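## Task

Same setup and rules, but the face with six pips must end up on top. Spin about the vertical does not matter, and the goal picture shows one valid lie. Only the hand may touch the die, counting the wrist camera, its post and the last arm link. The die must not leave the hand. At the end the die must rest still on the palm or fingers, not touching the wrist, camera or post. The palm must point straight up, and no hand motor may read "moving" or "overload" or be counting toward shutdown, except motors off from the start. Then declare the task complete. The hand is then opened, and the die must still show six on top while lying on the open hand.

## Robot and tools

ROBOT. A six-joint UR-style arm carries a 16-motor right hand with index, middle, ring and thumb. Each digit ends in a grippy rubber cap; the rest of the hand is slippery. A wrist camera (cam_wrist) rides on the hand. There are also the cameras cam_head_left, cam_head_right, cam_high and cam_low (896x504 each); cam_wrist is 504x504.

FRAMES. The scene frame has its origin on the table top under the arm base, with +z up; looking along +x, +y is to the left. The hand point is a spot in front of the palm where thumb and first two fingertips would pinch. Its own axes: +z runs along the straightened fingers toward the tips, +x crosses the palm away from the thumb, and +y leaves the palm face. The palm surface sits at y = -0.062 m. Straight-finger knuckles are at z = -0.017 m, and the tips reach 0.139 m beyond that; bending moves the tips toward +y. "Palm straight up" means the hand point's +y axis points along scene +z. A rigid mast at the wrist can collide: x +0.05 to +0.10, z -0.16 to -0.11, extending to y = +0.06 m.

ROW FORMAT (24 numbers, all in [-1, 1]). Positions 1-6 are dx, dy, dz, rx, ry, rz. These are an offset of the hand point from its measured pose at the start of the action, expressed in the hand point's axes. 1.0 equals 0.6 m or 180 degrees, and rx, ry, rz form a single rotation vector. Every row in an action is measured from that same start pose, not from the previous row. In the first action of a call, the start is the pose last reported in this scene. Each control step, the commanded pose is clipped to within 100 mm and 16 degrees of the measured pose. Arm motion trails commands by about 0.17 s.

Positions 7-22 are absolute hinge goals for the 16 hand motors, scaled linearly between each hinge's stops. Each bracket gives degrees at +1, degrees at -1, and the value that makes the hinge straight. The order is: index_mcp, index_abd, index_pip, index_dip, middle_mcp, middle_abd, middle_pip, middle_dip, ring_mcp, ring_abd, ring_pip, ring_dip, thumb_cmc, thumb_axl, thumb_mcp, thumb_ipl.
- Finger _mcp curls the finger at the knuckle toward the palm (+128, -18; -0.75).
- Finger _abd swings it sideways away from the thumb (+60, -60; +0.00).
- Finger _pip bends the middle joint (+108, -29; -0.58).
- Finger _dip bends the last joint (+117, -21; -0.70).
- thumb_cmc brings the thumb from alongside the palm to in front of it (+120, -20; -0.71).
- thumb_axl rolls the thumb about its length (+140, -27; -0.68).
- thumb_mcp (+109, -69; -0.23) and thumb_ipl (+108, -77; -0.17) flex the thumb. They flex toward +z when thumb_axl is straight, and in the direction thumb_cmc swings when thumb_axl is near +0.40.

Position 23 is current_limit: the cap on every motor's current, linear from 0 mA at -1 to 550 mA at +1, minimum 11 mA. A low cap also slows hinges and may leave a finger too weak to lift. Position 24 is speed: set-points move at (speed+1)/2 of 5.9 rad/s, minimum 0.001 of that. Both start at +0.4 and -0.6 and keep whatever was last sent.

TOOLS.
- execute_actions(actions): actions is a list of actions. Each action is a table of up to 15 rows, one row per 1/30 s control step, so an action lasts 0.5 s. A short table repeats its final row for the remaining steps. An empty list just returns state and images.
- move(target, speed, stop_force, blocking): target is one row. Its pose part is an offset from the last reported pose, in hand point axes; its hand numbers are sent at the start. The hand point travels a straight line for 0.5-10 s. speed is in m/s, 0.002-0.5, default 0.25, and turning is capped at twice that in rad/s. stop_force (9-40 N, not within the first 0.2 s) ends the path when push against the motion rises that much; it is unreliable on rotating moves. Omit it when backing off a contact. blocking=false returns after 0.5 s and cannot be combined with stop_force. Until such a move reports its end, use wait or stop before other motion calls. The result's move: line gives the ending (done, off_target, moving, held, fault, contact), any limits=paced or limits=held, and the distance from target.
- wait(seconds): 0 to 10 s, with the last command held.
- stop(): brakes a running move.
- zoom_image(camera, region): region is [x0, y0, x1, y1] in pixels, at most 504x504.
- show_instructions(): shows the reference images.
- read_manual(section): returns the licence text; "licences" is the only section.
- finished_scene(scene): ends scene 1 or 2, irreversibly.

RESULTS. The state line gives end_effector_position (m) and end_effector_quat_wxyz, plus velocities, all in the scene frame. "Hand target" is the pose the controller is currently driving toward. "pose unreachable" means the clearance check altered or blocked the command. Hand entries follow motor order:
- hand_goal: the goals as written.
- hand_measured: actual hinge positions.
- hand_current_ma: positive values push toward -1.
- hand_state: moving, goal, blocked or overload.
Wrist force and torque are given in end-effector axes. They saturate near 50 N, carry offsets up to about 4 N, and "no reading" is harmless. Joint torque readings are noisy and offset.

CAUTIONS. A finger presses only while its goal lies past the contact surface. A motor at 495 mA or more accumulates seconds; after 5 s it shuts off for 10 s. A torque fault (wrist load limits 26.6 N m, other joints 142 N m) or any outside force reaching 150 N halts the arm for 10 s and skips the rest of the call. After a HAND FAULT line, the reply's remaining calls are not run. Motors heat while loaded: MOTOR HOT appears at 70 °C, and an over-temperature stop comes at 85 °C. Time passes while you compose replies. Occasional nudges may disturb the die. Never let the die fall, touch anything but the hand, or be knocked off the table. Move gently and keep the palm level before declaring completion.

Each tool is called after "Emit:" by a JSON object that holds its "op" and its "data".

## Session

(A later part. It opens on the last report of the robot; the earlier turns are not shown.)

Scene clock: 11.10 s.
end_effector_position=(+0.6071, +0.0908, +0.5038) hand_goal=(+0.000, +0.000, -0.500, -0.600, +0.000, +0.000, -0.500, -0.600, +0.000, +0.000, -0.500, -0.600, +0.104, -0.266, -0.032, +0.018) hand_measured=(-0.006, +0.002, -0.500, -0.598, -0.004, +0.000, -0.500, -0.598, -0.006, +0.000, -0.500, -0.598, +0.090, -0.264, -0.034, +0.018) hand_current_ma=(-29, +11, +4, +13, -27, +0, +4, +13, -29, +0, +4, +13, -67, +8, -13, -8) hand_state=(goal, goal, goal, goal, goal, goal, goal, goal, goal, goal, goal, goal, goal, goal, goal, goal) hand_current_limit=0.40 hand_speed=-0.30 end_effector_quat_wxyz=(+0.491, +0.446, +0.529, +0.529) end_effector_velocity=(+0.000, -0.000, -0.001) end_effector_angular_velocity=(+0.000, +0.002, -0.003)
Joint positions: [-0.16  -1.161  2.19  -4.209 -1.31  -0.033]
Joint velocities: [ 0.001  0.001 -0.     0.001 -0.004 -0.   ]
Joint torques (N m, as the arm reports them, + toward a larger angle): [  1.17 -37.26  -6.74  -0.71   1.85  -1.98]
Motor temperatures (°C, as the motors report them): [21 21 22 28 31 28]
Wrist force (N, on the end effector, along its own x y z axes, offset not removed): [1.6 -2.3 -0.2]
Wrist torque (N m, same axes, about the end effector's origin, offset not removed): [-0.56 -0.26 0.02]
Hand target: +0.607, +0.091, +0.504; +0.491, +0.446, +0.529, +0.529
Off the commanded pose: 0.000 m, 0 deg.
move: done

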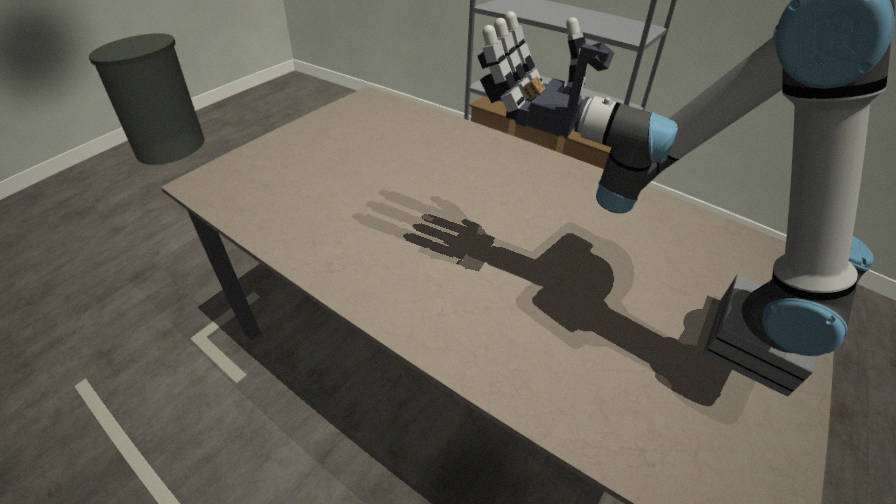

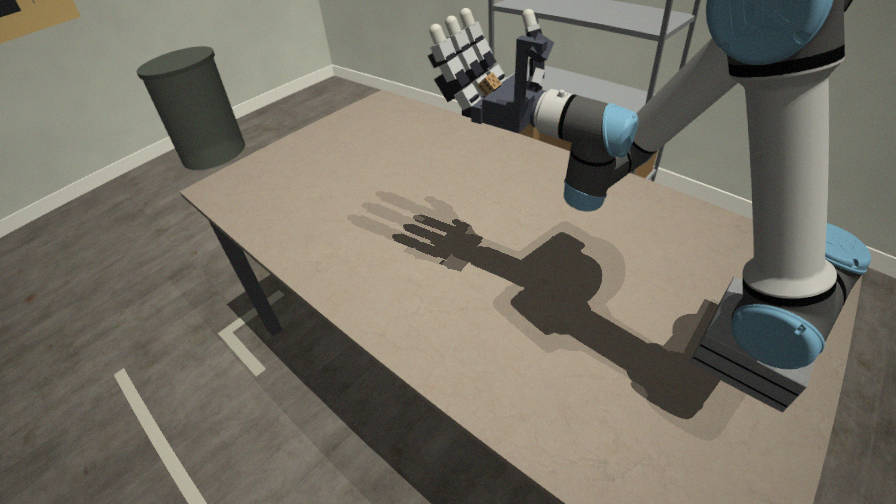

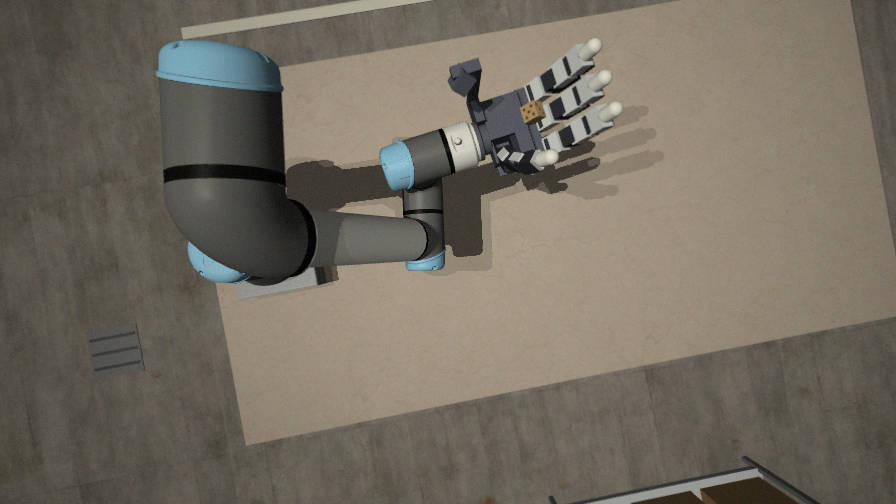

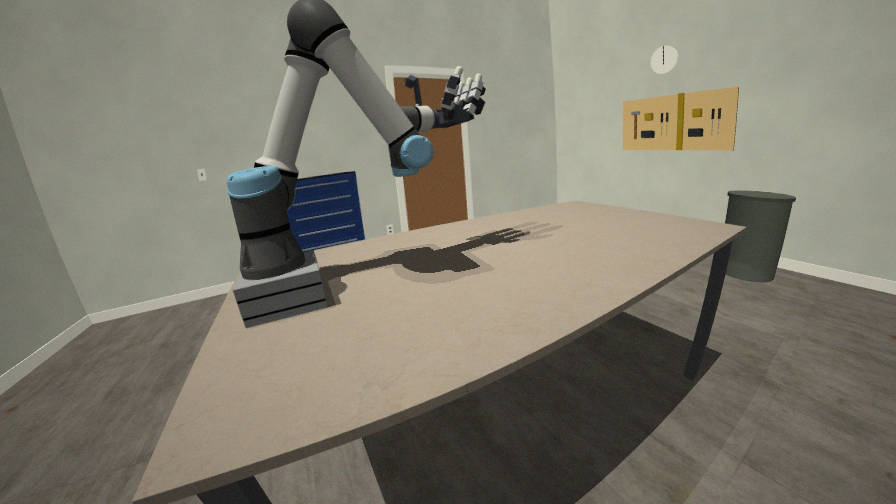

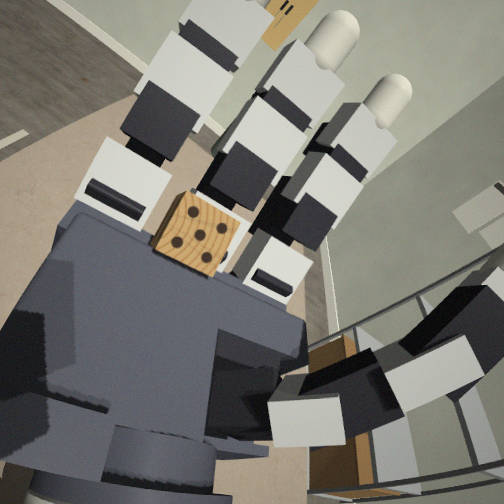

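Emit:
{"op": "move", "data": {"target": [0,0,0,0,0,0,0.5,0,-0.5,-0.6,0.5,0,-0.5,-0.6,0.5,0,-0.5,-0.6,0.104,-0.266,-0.032,0.018,0.4,-0.3]}}

Emit:
{"op": "move", "data": {"target": [0,0,0,0,0,0,0.5,0,-0.5,-0.6,-0.1,0,-0.5,-0.6,-0.1,0,-0.5,-0.6,0.104,-0.266,-0.032,0.018,0.4,-0.3]}}

Emit:
{"op": "move", "data": {"target": [0,0,0,0,0,0,0.95,0.3,-0.5,-0.6,-0.1,0,-0.5,-0.6,-0.1,0,-0.5,-0.6,0.104,-0.266,-0.032,0.018,0.4,-0.5]}}

Scene clock: 18.00 s.
end_effector_position=(+0.6071, +0.0908, +0.5038) hand_goal=(+0.500, +0.000, -0.500, -0.600, +0.500, +0.000, -0.500, -0.600, +0.500, +0.000, -0.500, -0.600, +0.104, -0.266, -0.032, +0.018) hand_measured=(+0.498, +0.002, -0.500, -0.598, +0.412, +0.000, -0.500, -0.598, +0.498, +0.000, -0.500, -0.598, +0.092, -0.264, -0.034, +0.018) hand_current_ma=(-14, +11, +2, +13, -385, -2, +2, +12, -14, +0, +2, +13, -67, +8, -13, -8) hand_state=(goal, goal, goal, goal, blocked, goal, goal, goal, goal, goal, goal, goal, goal, goal, goal, goal) hand_current_limit=0.40 hand_speed=-0.30 end_effector_quat_wxyz=(+0.491, +0.446, +0.529, +0.529) end_effector_velocity=(-0.000, -0.000, -0.000) end_effector_angular_velocity=(-0.000, -0.000, -0.001)
Joint positions: [-0.16  -1.161  2.19  -4.209 -1.31  -0.033]
Joint velocities: [-0.001  0.001  0.001 -0.002 -0.    -0.   ]
Joint torques (N m, as the arm reports them, + toward a larger angle): [  0.39 -33.1   -9.9   -2.86   1.49  -1.78]
Motor temperatures (°C, as the motors report them): [21 21 22 28 31 28]
Wrist force (N, on the end effector, along its own x y z axes, offset not removed): [1.1 -2.2 -2.4]
Wrist torque (N m, same axes, about the end effector's origin, offset not removed): [-0.61 -0.16 0.05]
Hand target: +0.607, +0.091, +0.504; +0.491, +0.446, +0.529, +0.529
Off the commanded pose: 0.000 m, 0 deg.
move: done

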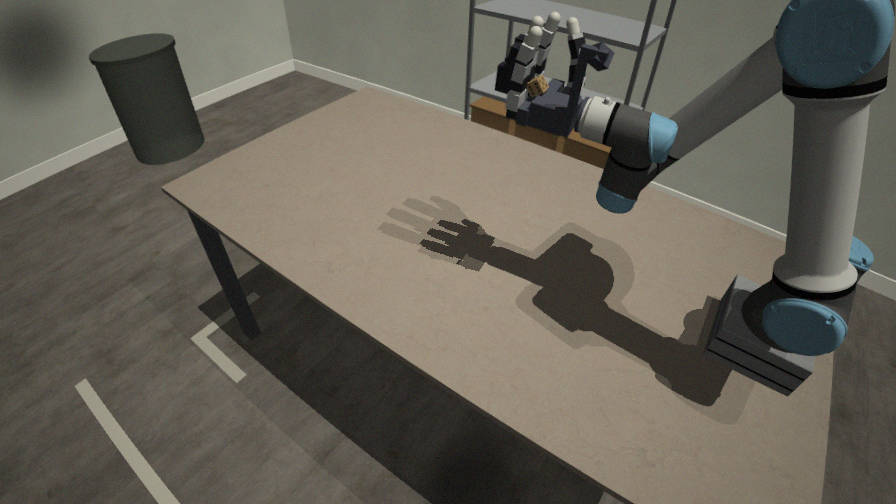

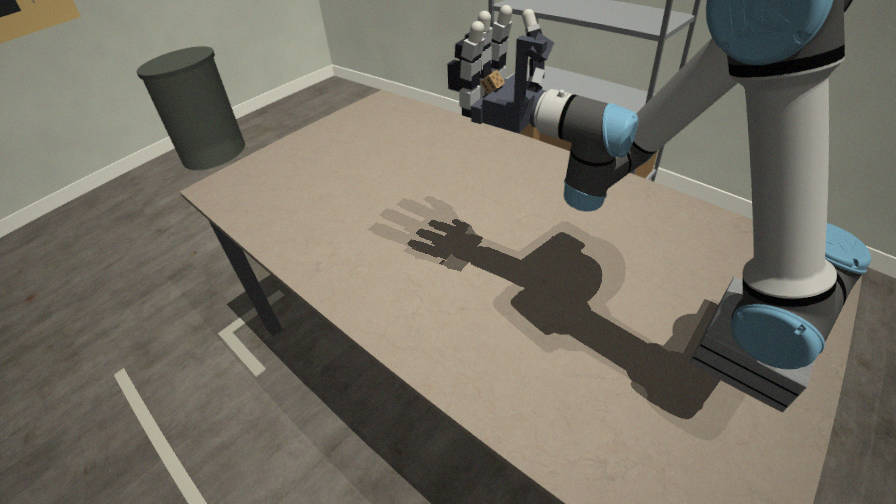

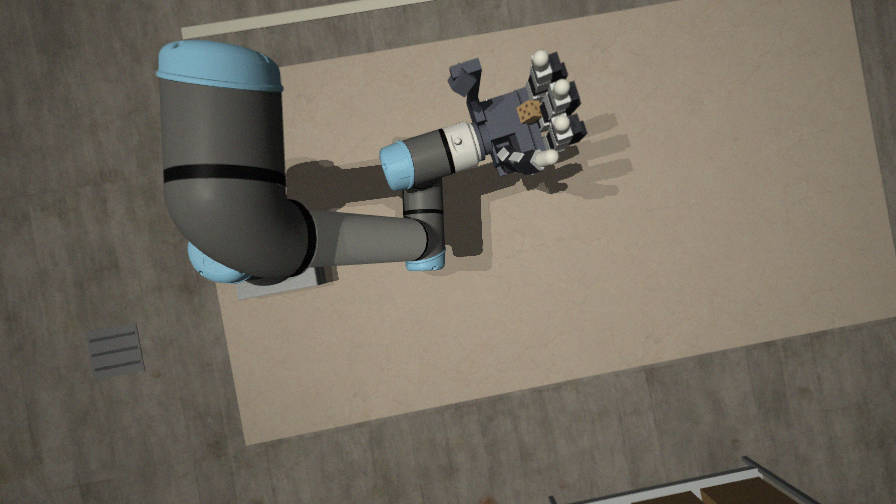

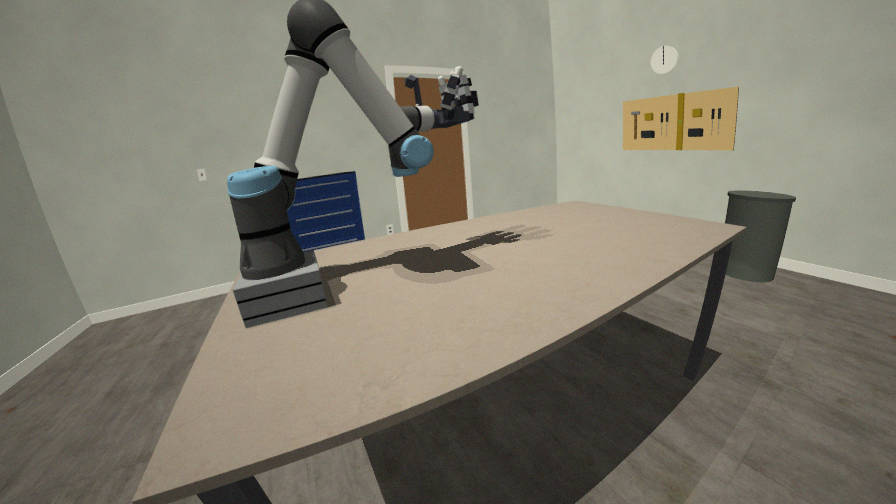

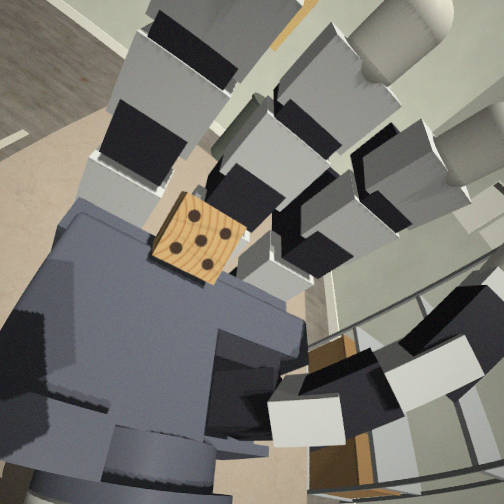

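Scene clock: 18.87 s.
end_effector_position=(+0.6071, +0.0908, +0.5038) hand_goal=(+0.500, +0.000, -0.500, -0.600, -0.100, +0.000, -0.500, -0.600, -0.100, +0.000, -0.500, -0.600, +0.104, -0.266, -0.032, +0.018) hand_measured=(+0.498, +0.002, -0.500, -0.598, -0.106, +0.000, -0.500, -0.598, -0.106, +0.000, -0.500, -0.598, +0.092, -0.264, -0.034, +0.018) hand_current_ma=(-14, +11, +2, +13, -34, -2, +1, +12, -35, +0, +1, +13, -67, +8, -13, -8) hand_state=(goal, goal, goal, goal, goal, goal, goal, goal, goal, goal, goal, goal, goal, goal, goal, goal) hand_current_limit=0.40 hand_speed=-0.30 end_effector_quat_wxyz=(+0.491, +0.446, +0.529, +0.529) end_effector_velocity=(-0.000, -0.000, -0.000) end_effector_angular_velocity=(+0.000, +0.000, +0.000)
Joint positions: [-0.16  -1.161  2.19  -4.209 -1.31  -0.033]
Joint velocities: [-0.001  0.     0.001 -0.001  0.001  0.   ]
Joint torques (N m, as the arm reports them, + toward a larger angle): [  1.39 -32.77 -10.48  -2.86   1.72  -1.83]
Motor temperatures (°C, as the motors report them): [21 21 22 28 31 28]
Wrist force (N, on the end effector, along its own x y z axes, offset not removed): [-0.2 0.9 -0.6]
Wrist torque (N m, same axes, about the end effector's origin, offset not removed): [-0.06 -0.06 -0.17]
Hand target: +0.607, +0.091, +0.504; +0.491, +0.446, +0.529, +0.529
Off the commanded pose: 0.000 m, 0 deg.
move: done

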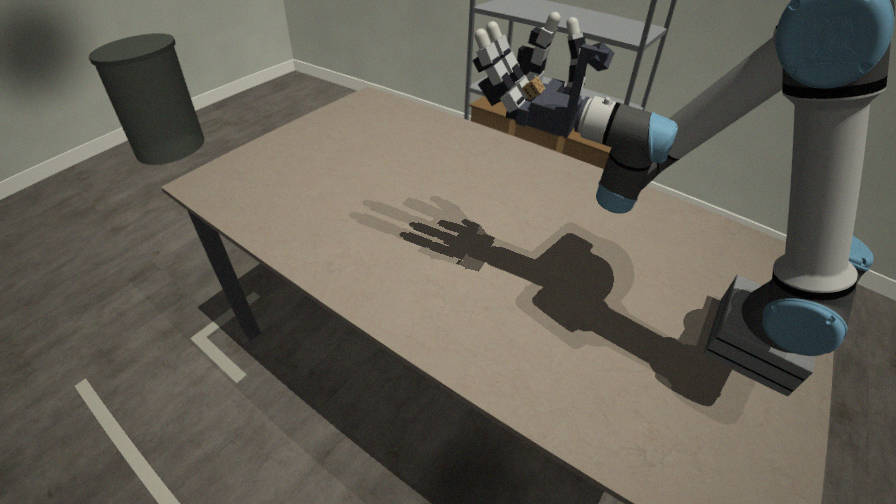

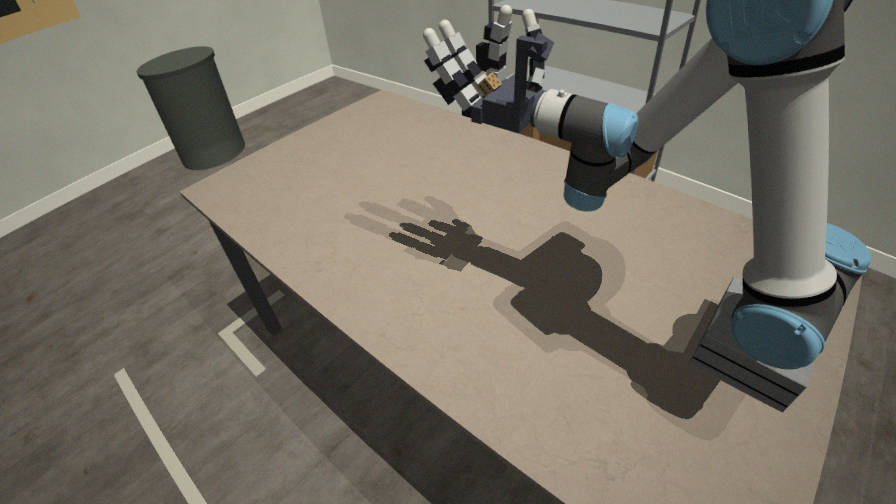

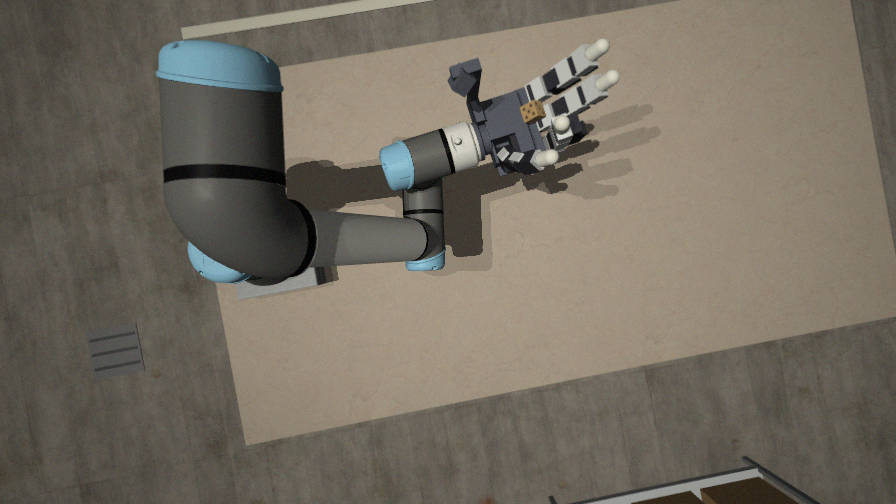

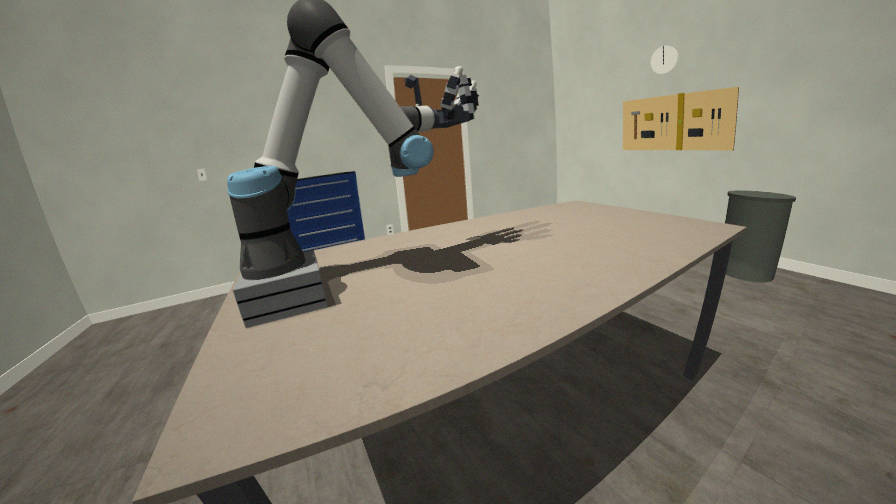

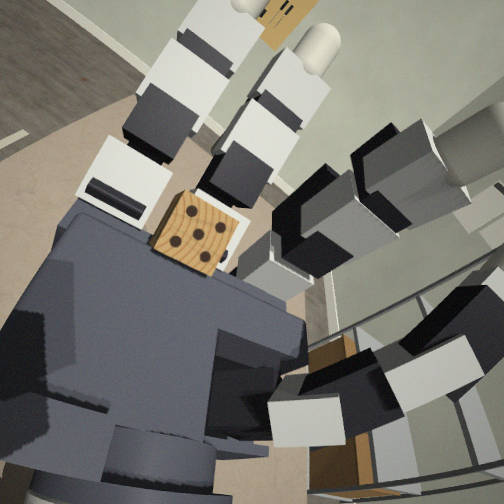

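Scene clock: 19.60 s.
end_effector_position=(+0.6071, +0.0908, +0.5038) hand_goal=(+0.950, +0.300, -0.500, -0.600, -0.100, +0.000, -0.500, -0.600, -0.100, +0.000, -0.500, -0.600, +0.104, -0.266, -0.032, +0.018) hand_measured=(+0.954, +0.298, -0.500, -0.598, -0.106, +0.000, -0.500, -0.598, -0.106, +0.000, -0.500, -0.598, +0.092, -0.264, -0.034, +0.018) hand_current_ma=(+23, -6, +2, +13, -34, -2, +1, +12, -35, +0, +1, +13, -67, +8, -13, -8) hand_state=(goal, goal, goal, goal, goal, goal, goal, goal, goal, goal, goal, goal, goal, goal, goal, goal) hand_current_limit=0.40 hand_speed=-0.50 end_effector_quat_wxyz=(+0.491, +0.446, +0.529, +0.529) end_effector_velocity=(-0.000, -0.000, +0.001) end_effector_angular_velocity=(-0.000, -0.002, +0.001)
Joint positions: [-0.16  -1.161  2.19  -4.209 -1.31  -0.033]
Joint velocities: [-0.001 -0.001  0.    -0.     0.002  0.   ]
Joint torques (N m, as the arm reports them, + toward a larger angle): [  0.3  -33.93 -10.03  -2.78   1.85  -1.6 ]
Motor temperatures (°C, as the motors report them): [21 21 22 28 31 28]
Wrist force (N, on the end effector, along its own x y z axes, offset not removed): [0.5 -1.1 1.4]
Wrist torque (N m, same axes, about the end effector's origin, offset not removed): [-0.62 -0.25 -0.13]
Hand target: +0.607, +0.091, +0.504; +0.491, +0.446, +0.529, +0.529
Off the commanded pose: 0.000 m, 0 deg.
move: done

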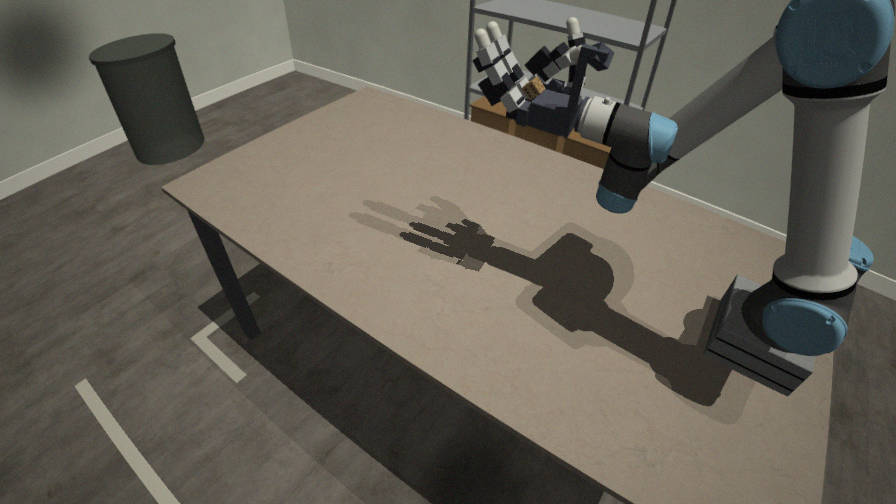

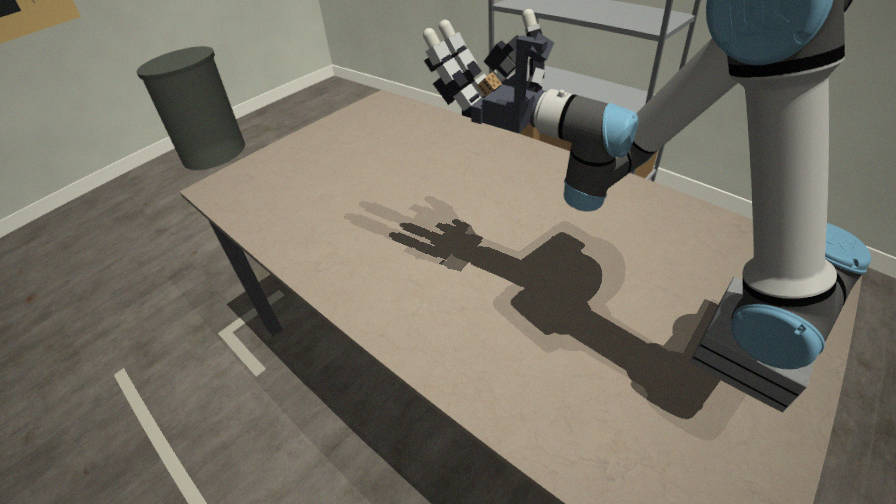

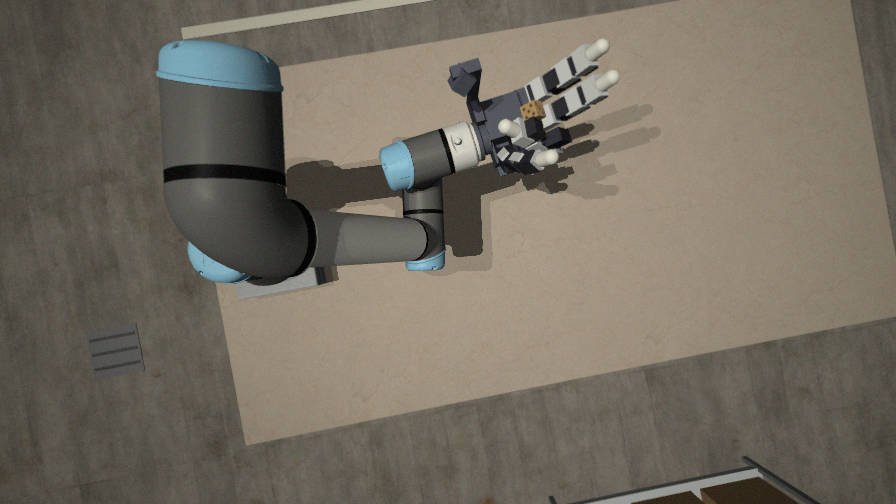

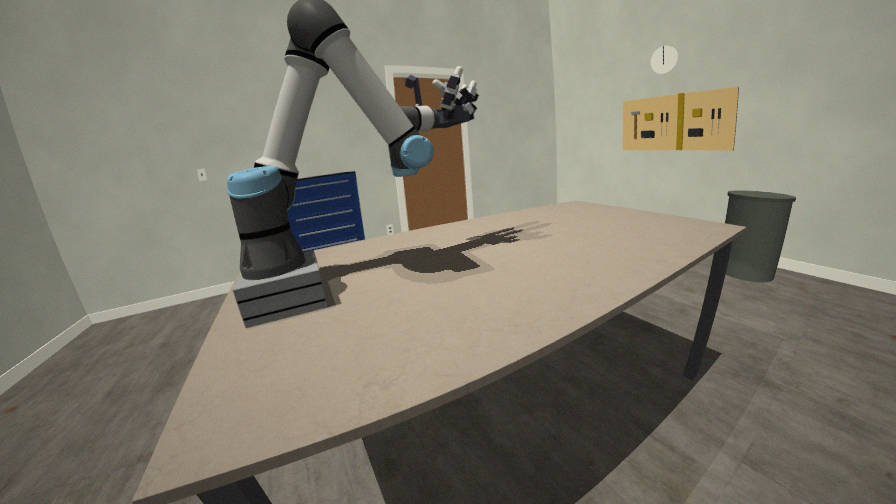

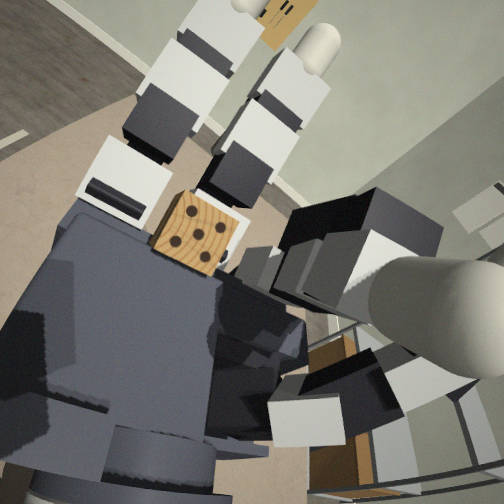

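Emit:
{"op": "move", "data": {"target": [0,0,0,-0.12,0,0,0.3,0,-0.5,-0.6,0.55,0,-0.5,-0.6,0.3,0,-0.5,-0.6,0.104,-0.266,-0.032,0.018,0.4,-0.5], "speed": 0.1}}

Emit:
{"op": "move", "data": {"target": [0,0,0,0.12,0,0,0.3,0,-0.5,-0.6,0.3,0,-0.5,-0.6,0.3,0,-0.5,-0.6,0.104,-0.266,-0.032,0.018,0.4,-0.5], "speed": 0.1}}

Scene clock: 26.00 s.
end_effector_position=(+0.6070, +0.0908, +0.5038) hand_goal=(+0.300, +0.000, -0.500, -0.600, +0.550, +0.000, -0.500, -0.600, +0.300, +0.000, -0.500, -0.600, +0.104, -0.266, -0.032, +0.018) hand_measured=(+0.300, +0.004, -0.500, -0.598, +0.414, +0.000, -0.500, -0.598, +0.298, +0.000, -0.500, -0.598, +0.092, -0.264, -0.034, +0.018) hand_current_ma=(+5, +16, +2, +13, -385, -4, +0, +12, -7, +0, +0, +12, -63, +8, -13, -8) hand_state=(goal, goal, goal, goal, blocked, goal, goal, goal, goal, goal, goal, goal, goal, goal, goal, goal) hand_current_limit=0.40 hand_speed=-0.50 end_effector_quat_wxyz=(+0.566, +0.347, +0.420, +0.618) end_effector_velocity=(+0.000, -0.001, -0.000) end_effector_angular_velocity=(+0.001, -0.010, -0.002)
Joint positions: [-0.136 -0.883  1.944 -4.627 -1.338  0.058]
Joint velocities: [-0.     0.007 -0.009 -0.008 -0.002  0.002]
Joint torques (N m, as the arm reports them, + toward a larger angle): [ 10.37 -34.2  -16.92  -2.82  -2.17   1.9 ]
Motor temperatures (°C, as the motors report them): [21 21 22 28 31 28]
Wrist force (N, on the end effector, along its own x y z axes, offset not removed): [-2.6 0.0 -0.5]
Wrist torque (N m, same axes, about the end effector's origin, offset not removed): [-0.39 0.32 -0.22]
Hand target: +0.607, +0.091, +0.504; +0.566, +0.346, +0.420, +0.619
Off the commanded pose: 0.000 m, 0 deg.
move: done

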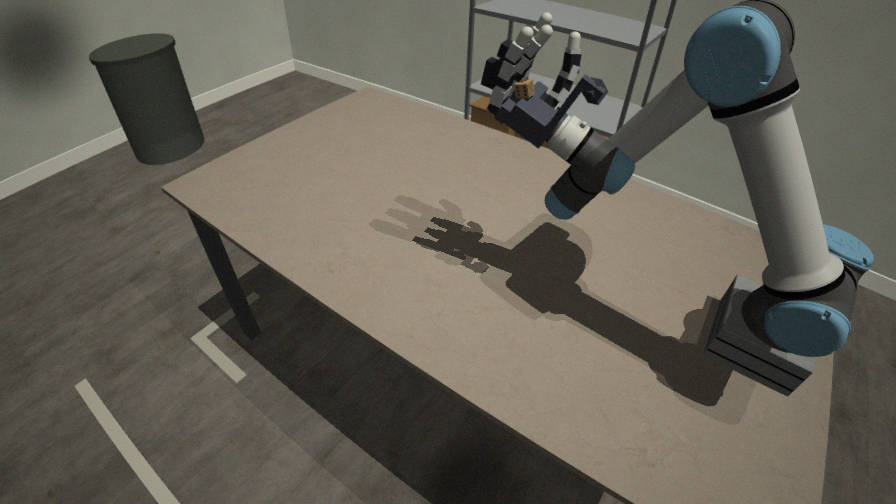

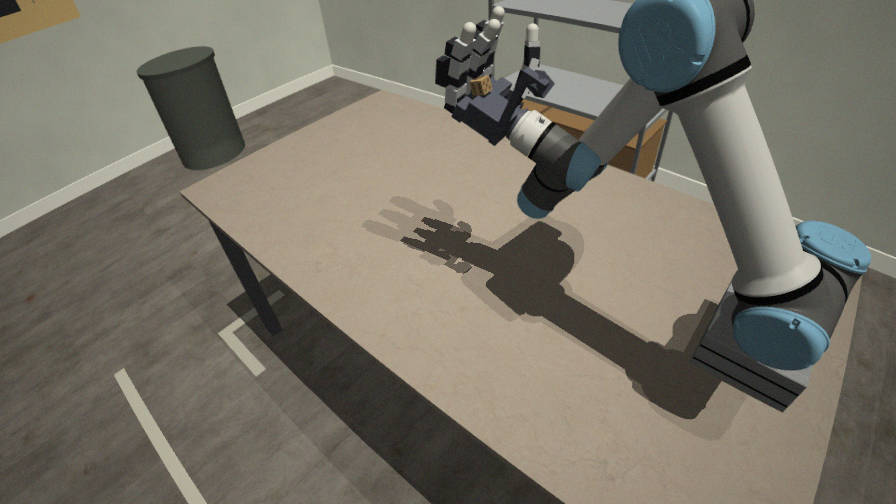

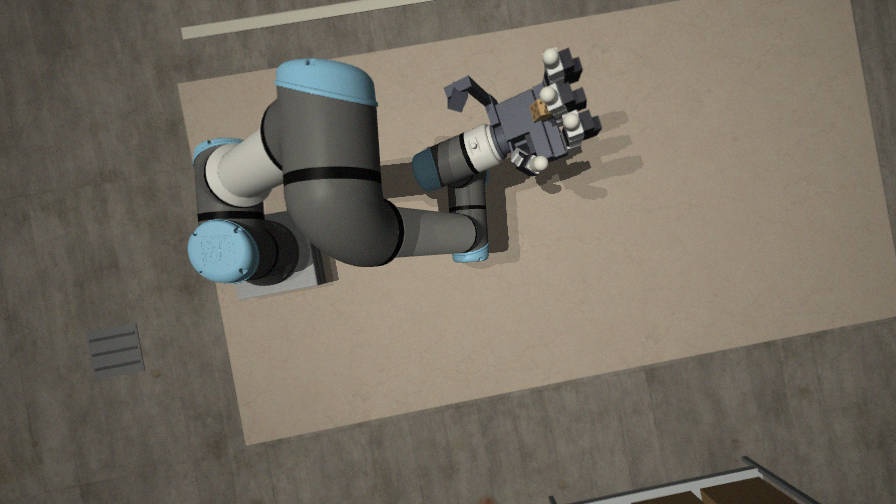

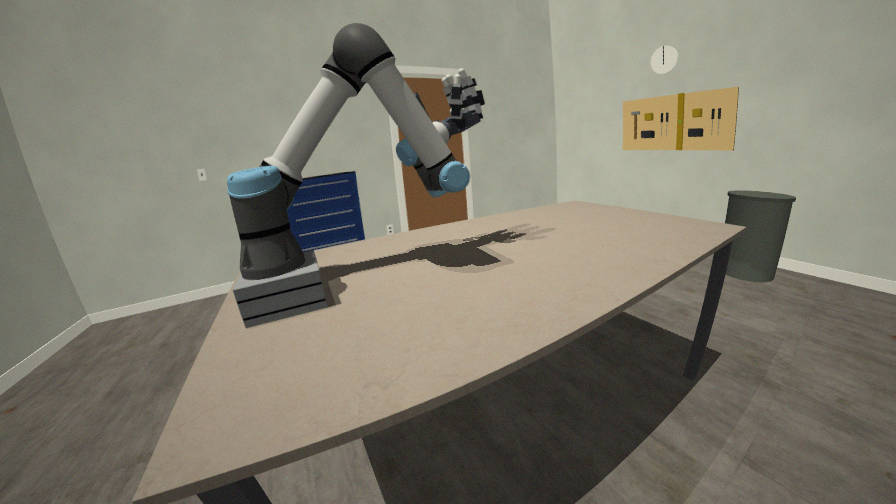

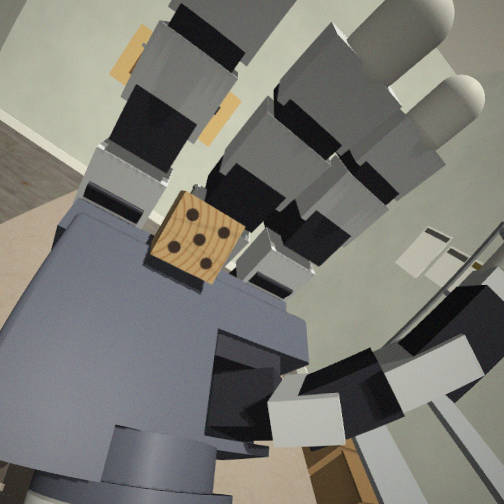

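Scene clock: 28.23 s.
end_effector_position=(+0.6070, +0.0908, +0.5037) hand_goal=(+0.300, +0.000, -0.500, -0.600, +0.300, +0.000, -0.500, -0.600, +0.300, +0.000, -0.500, -0.600, +0.104, -0.266, -0.032, +0.018) hand_measured=(+0.300, +0.004, -0.500, -0.598, +0.300, +0.000, -0.500, -0.598, +0.298, +0.000, -0.500, -0.598, +0.092, -0.264, -0.034, +0.018) hand_current_ma=(-3, +16, +2, +13, -4, -4, +0, +12, -7, +0, +0, +12, -63, +8, -13, -8) hand_state=(goal, goal, goal, goal, goal, goal, goal, goal, goal, goal, goal, goal, goal, goal, goal, goal) hand_current_limit=0.40 hand_speed=-0.50 end_effector_quat_wxyz=(+0.491, +0.446, +0.529, +0.529) end_effector_velocity=(+0.000, +0.000, +0.000) end_effector_angular_velocity=(-0.002, +0.010, +0.000)
Joint positions: [-0.16  -1.161  2.19  -4.209 -1.31  -0.033]
Joint velocities: [ 0.    -0.01   0.004  0.016 -0.    -0.003]
Joint torques (N m, as the arm reports them, + toward a larger angle): [ -9.59 -37.99  -7.53  -0.21   1.64  -1.7 ]
Motor temperatures (°C, as the motors report them): [21 21 22 28 31 28]
Wrist force (N, on the end effector, along its own x y z axes, offset not removed): [1.9 -1.9 -2.4]
Wrist torque (N m, same axes, about the end effector's origin, offset not removed): [-0.36 -0.12 0.04]
Hand target: +0.607, +0.091, +0.504; +0.491, +0.446, +0.529, +0.529
Off the commanded pose: 0.000 m, 0 deg.
move: done

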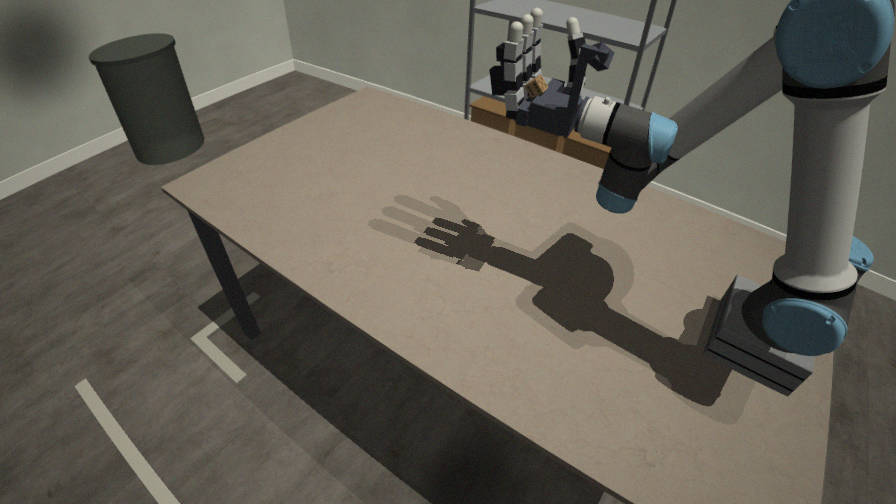

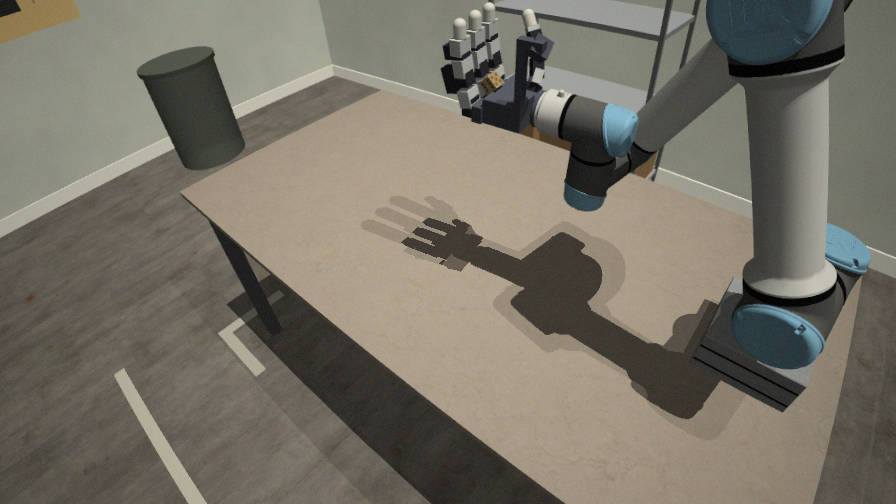

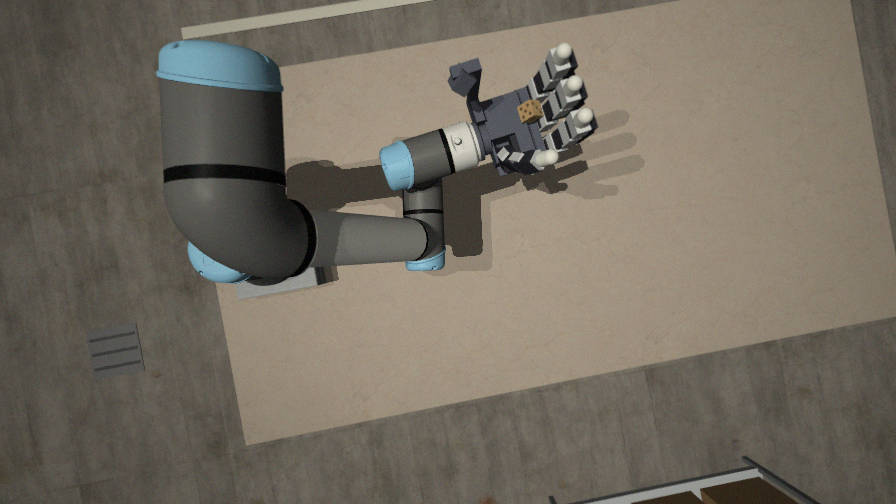

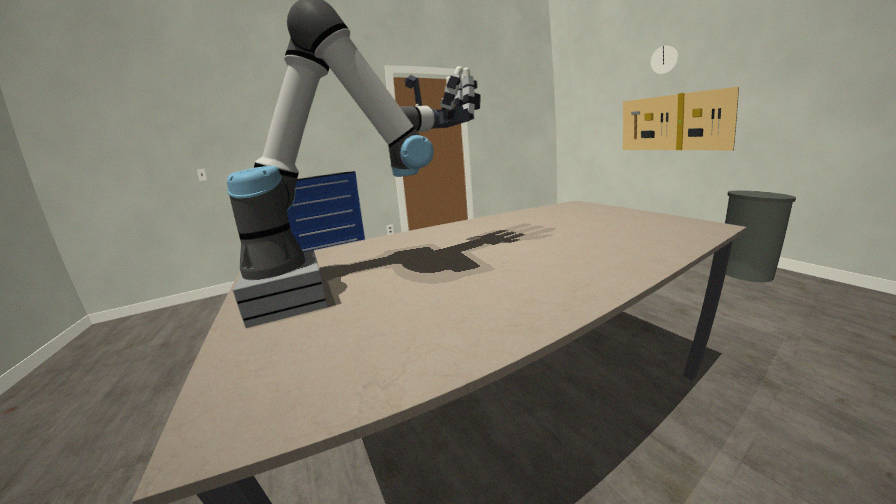

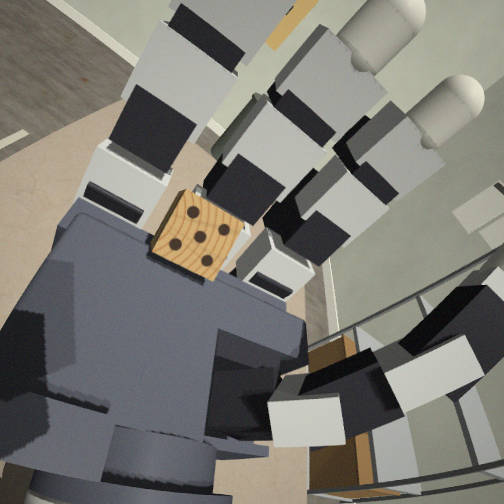

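Emit:
{"op": "move", "data": {"target": [0,0,0,0.17,0,0,-0.75,0,0.7,-0.5,-0.75,0,0.7,-0.5,-0.75,0,0.7,-0.5,0.104,-0.266,-0.032,0.018,0.4,-0.4], "speed": 0.15}}

Scene clock: 33.43 s.
end_effector_position=(+0.6070, +0.0908, +0.5037) hand_goal=(-0.750, +0.000, +0.700, -0.500, -0.750, +0.000, +0.700, -0.500, -0.750, +0.000, +0.700, -0.500, +0.104, -0.266, -0.032, +0.018) hand_measured=(-0.758, +0.004, +0.694, -0.502, -0.758, +0.000, +0.694, -0.502, -0.758, +0.000, +0.694, -0.502, +0.092, -0.266, -0.032, +0.018) hand_current_ma=(-45, +15, -28, -14, -41, -4, -27, -14, -44, +0, -28, -14, -60, +5, +2, -8) hand_state=(goal, goal, goal, goal, goal, goal, goal, goal, goal, goal, goal, goal, goal, goal, goal, goal) hand_current_limit=0.40 hand_speed=-0.40 end_effector_quat_wxyz=(+0.356, +0.560, +0.650, +0.371) end_effector_velocity=(+0.001, +0.000, -0.001) end_effector_angular_velocity=(-0.001, +0.010, +0.001)
Joint positions: [-0.157 -1.605  2.234 -3.263 -1.365 -0.162]
Joint velocities: [ 0.001 -0.004 -0.004  0.018 -0.001 -0.002]
Joint torques (N m, as the arm reports them, + toward a larger angle): [  7.79 -25.57 -27.54  -1.44  -2.    -1.91]
Motor temperatures (°C, as the motors report them): [21 21 22 28 31 28]
Wrist force (N, on the end effector, along its own x y z axes, offset not removed): [-0.2 0.8 -0.2]
Wrist torque (N m, same axes, about the end effector's origin, offset not removed): [-0.07 -0.08 -0.13]
Hand target: +0.607, +0.091, +0.504; +0.356, +0.560, +0.650, +0.371
Off the commanded pose: 0.000 m, 0 deg.
move: done

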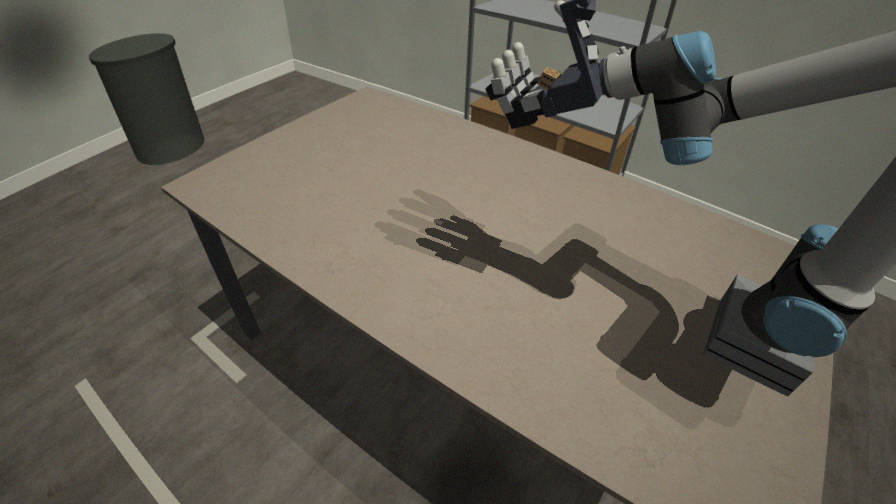

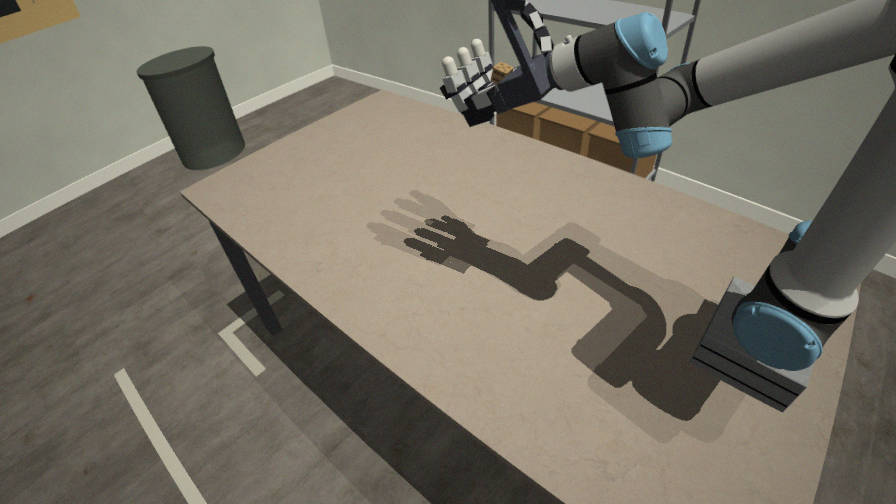

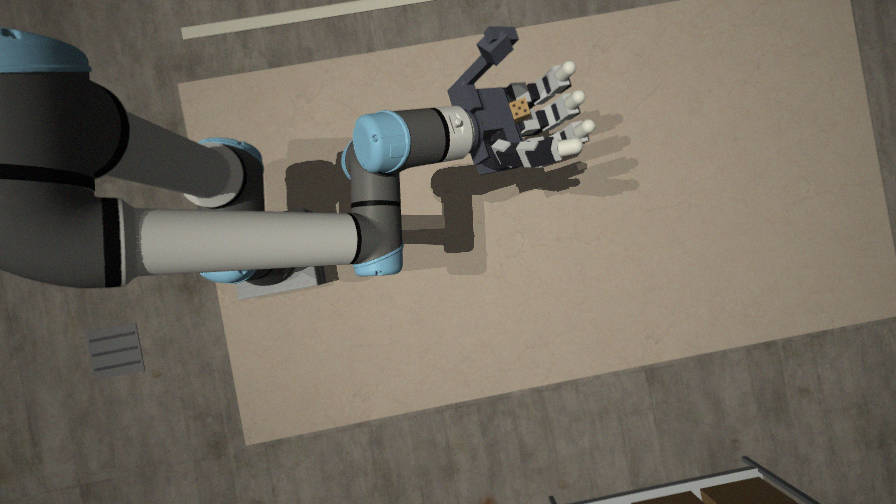

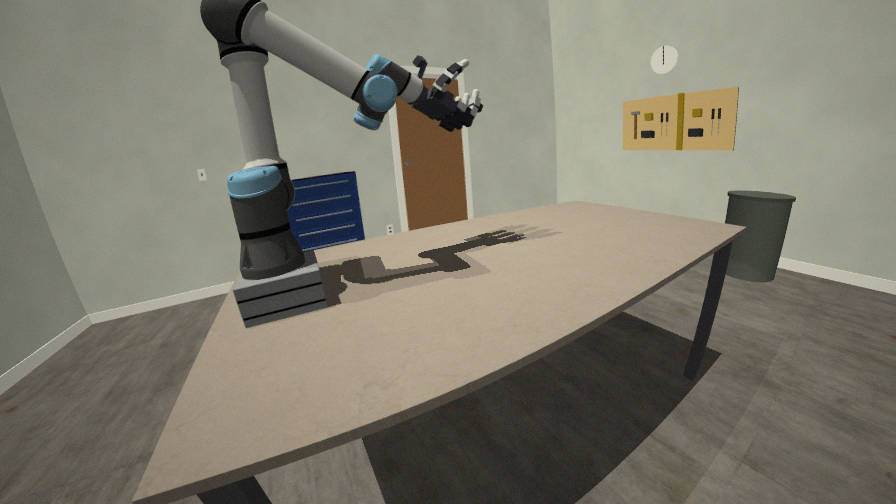

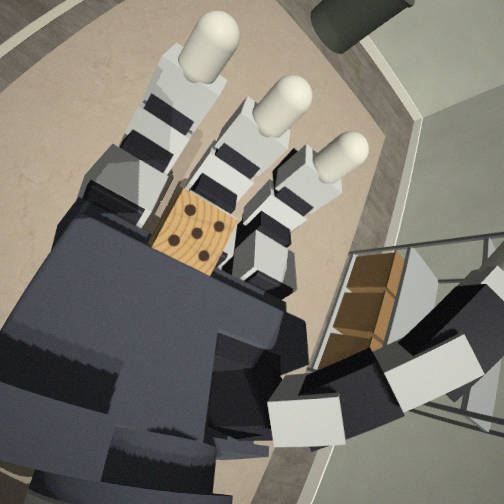

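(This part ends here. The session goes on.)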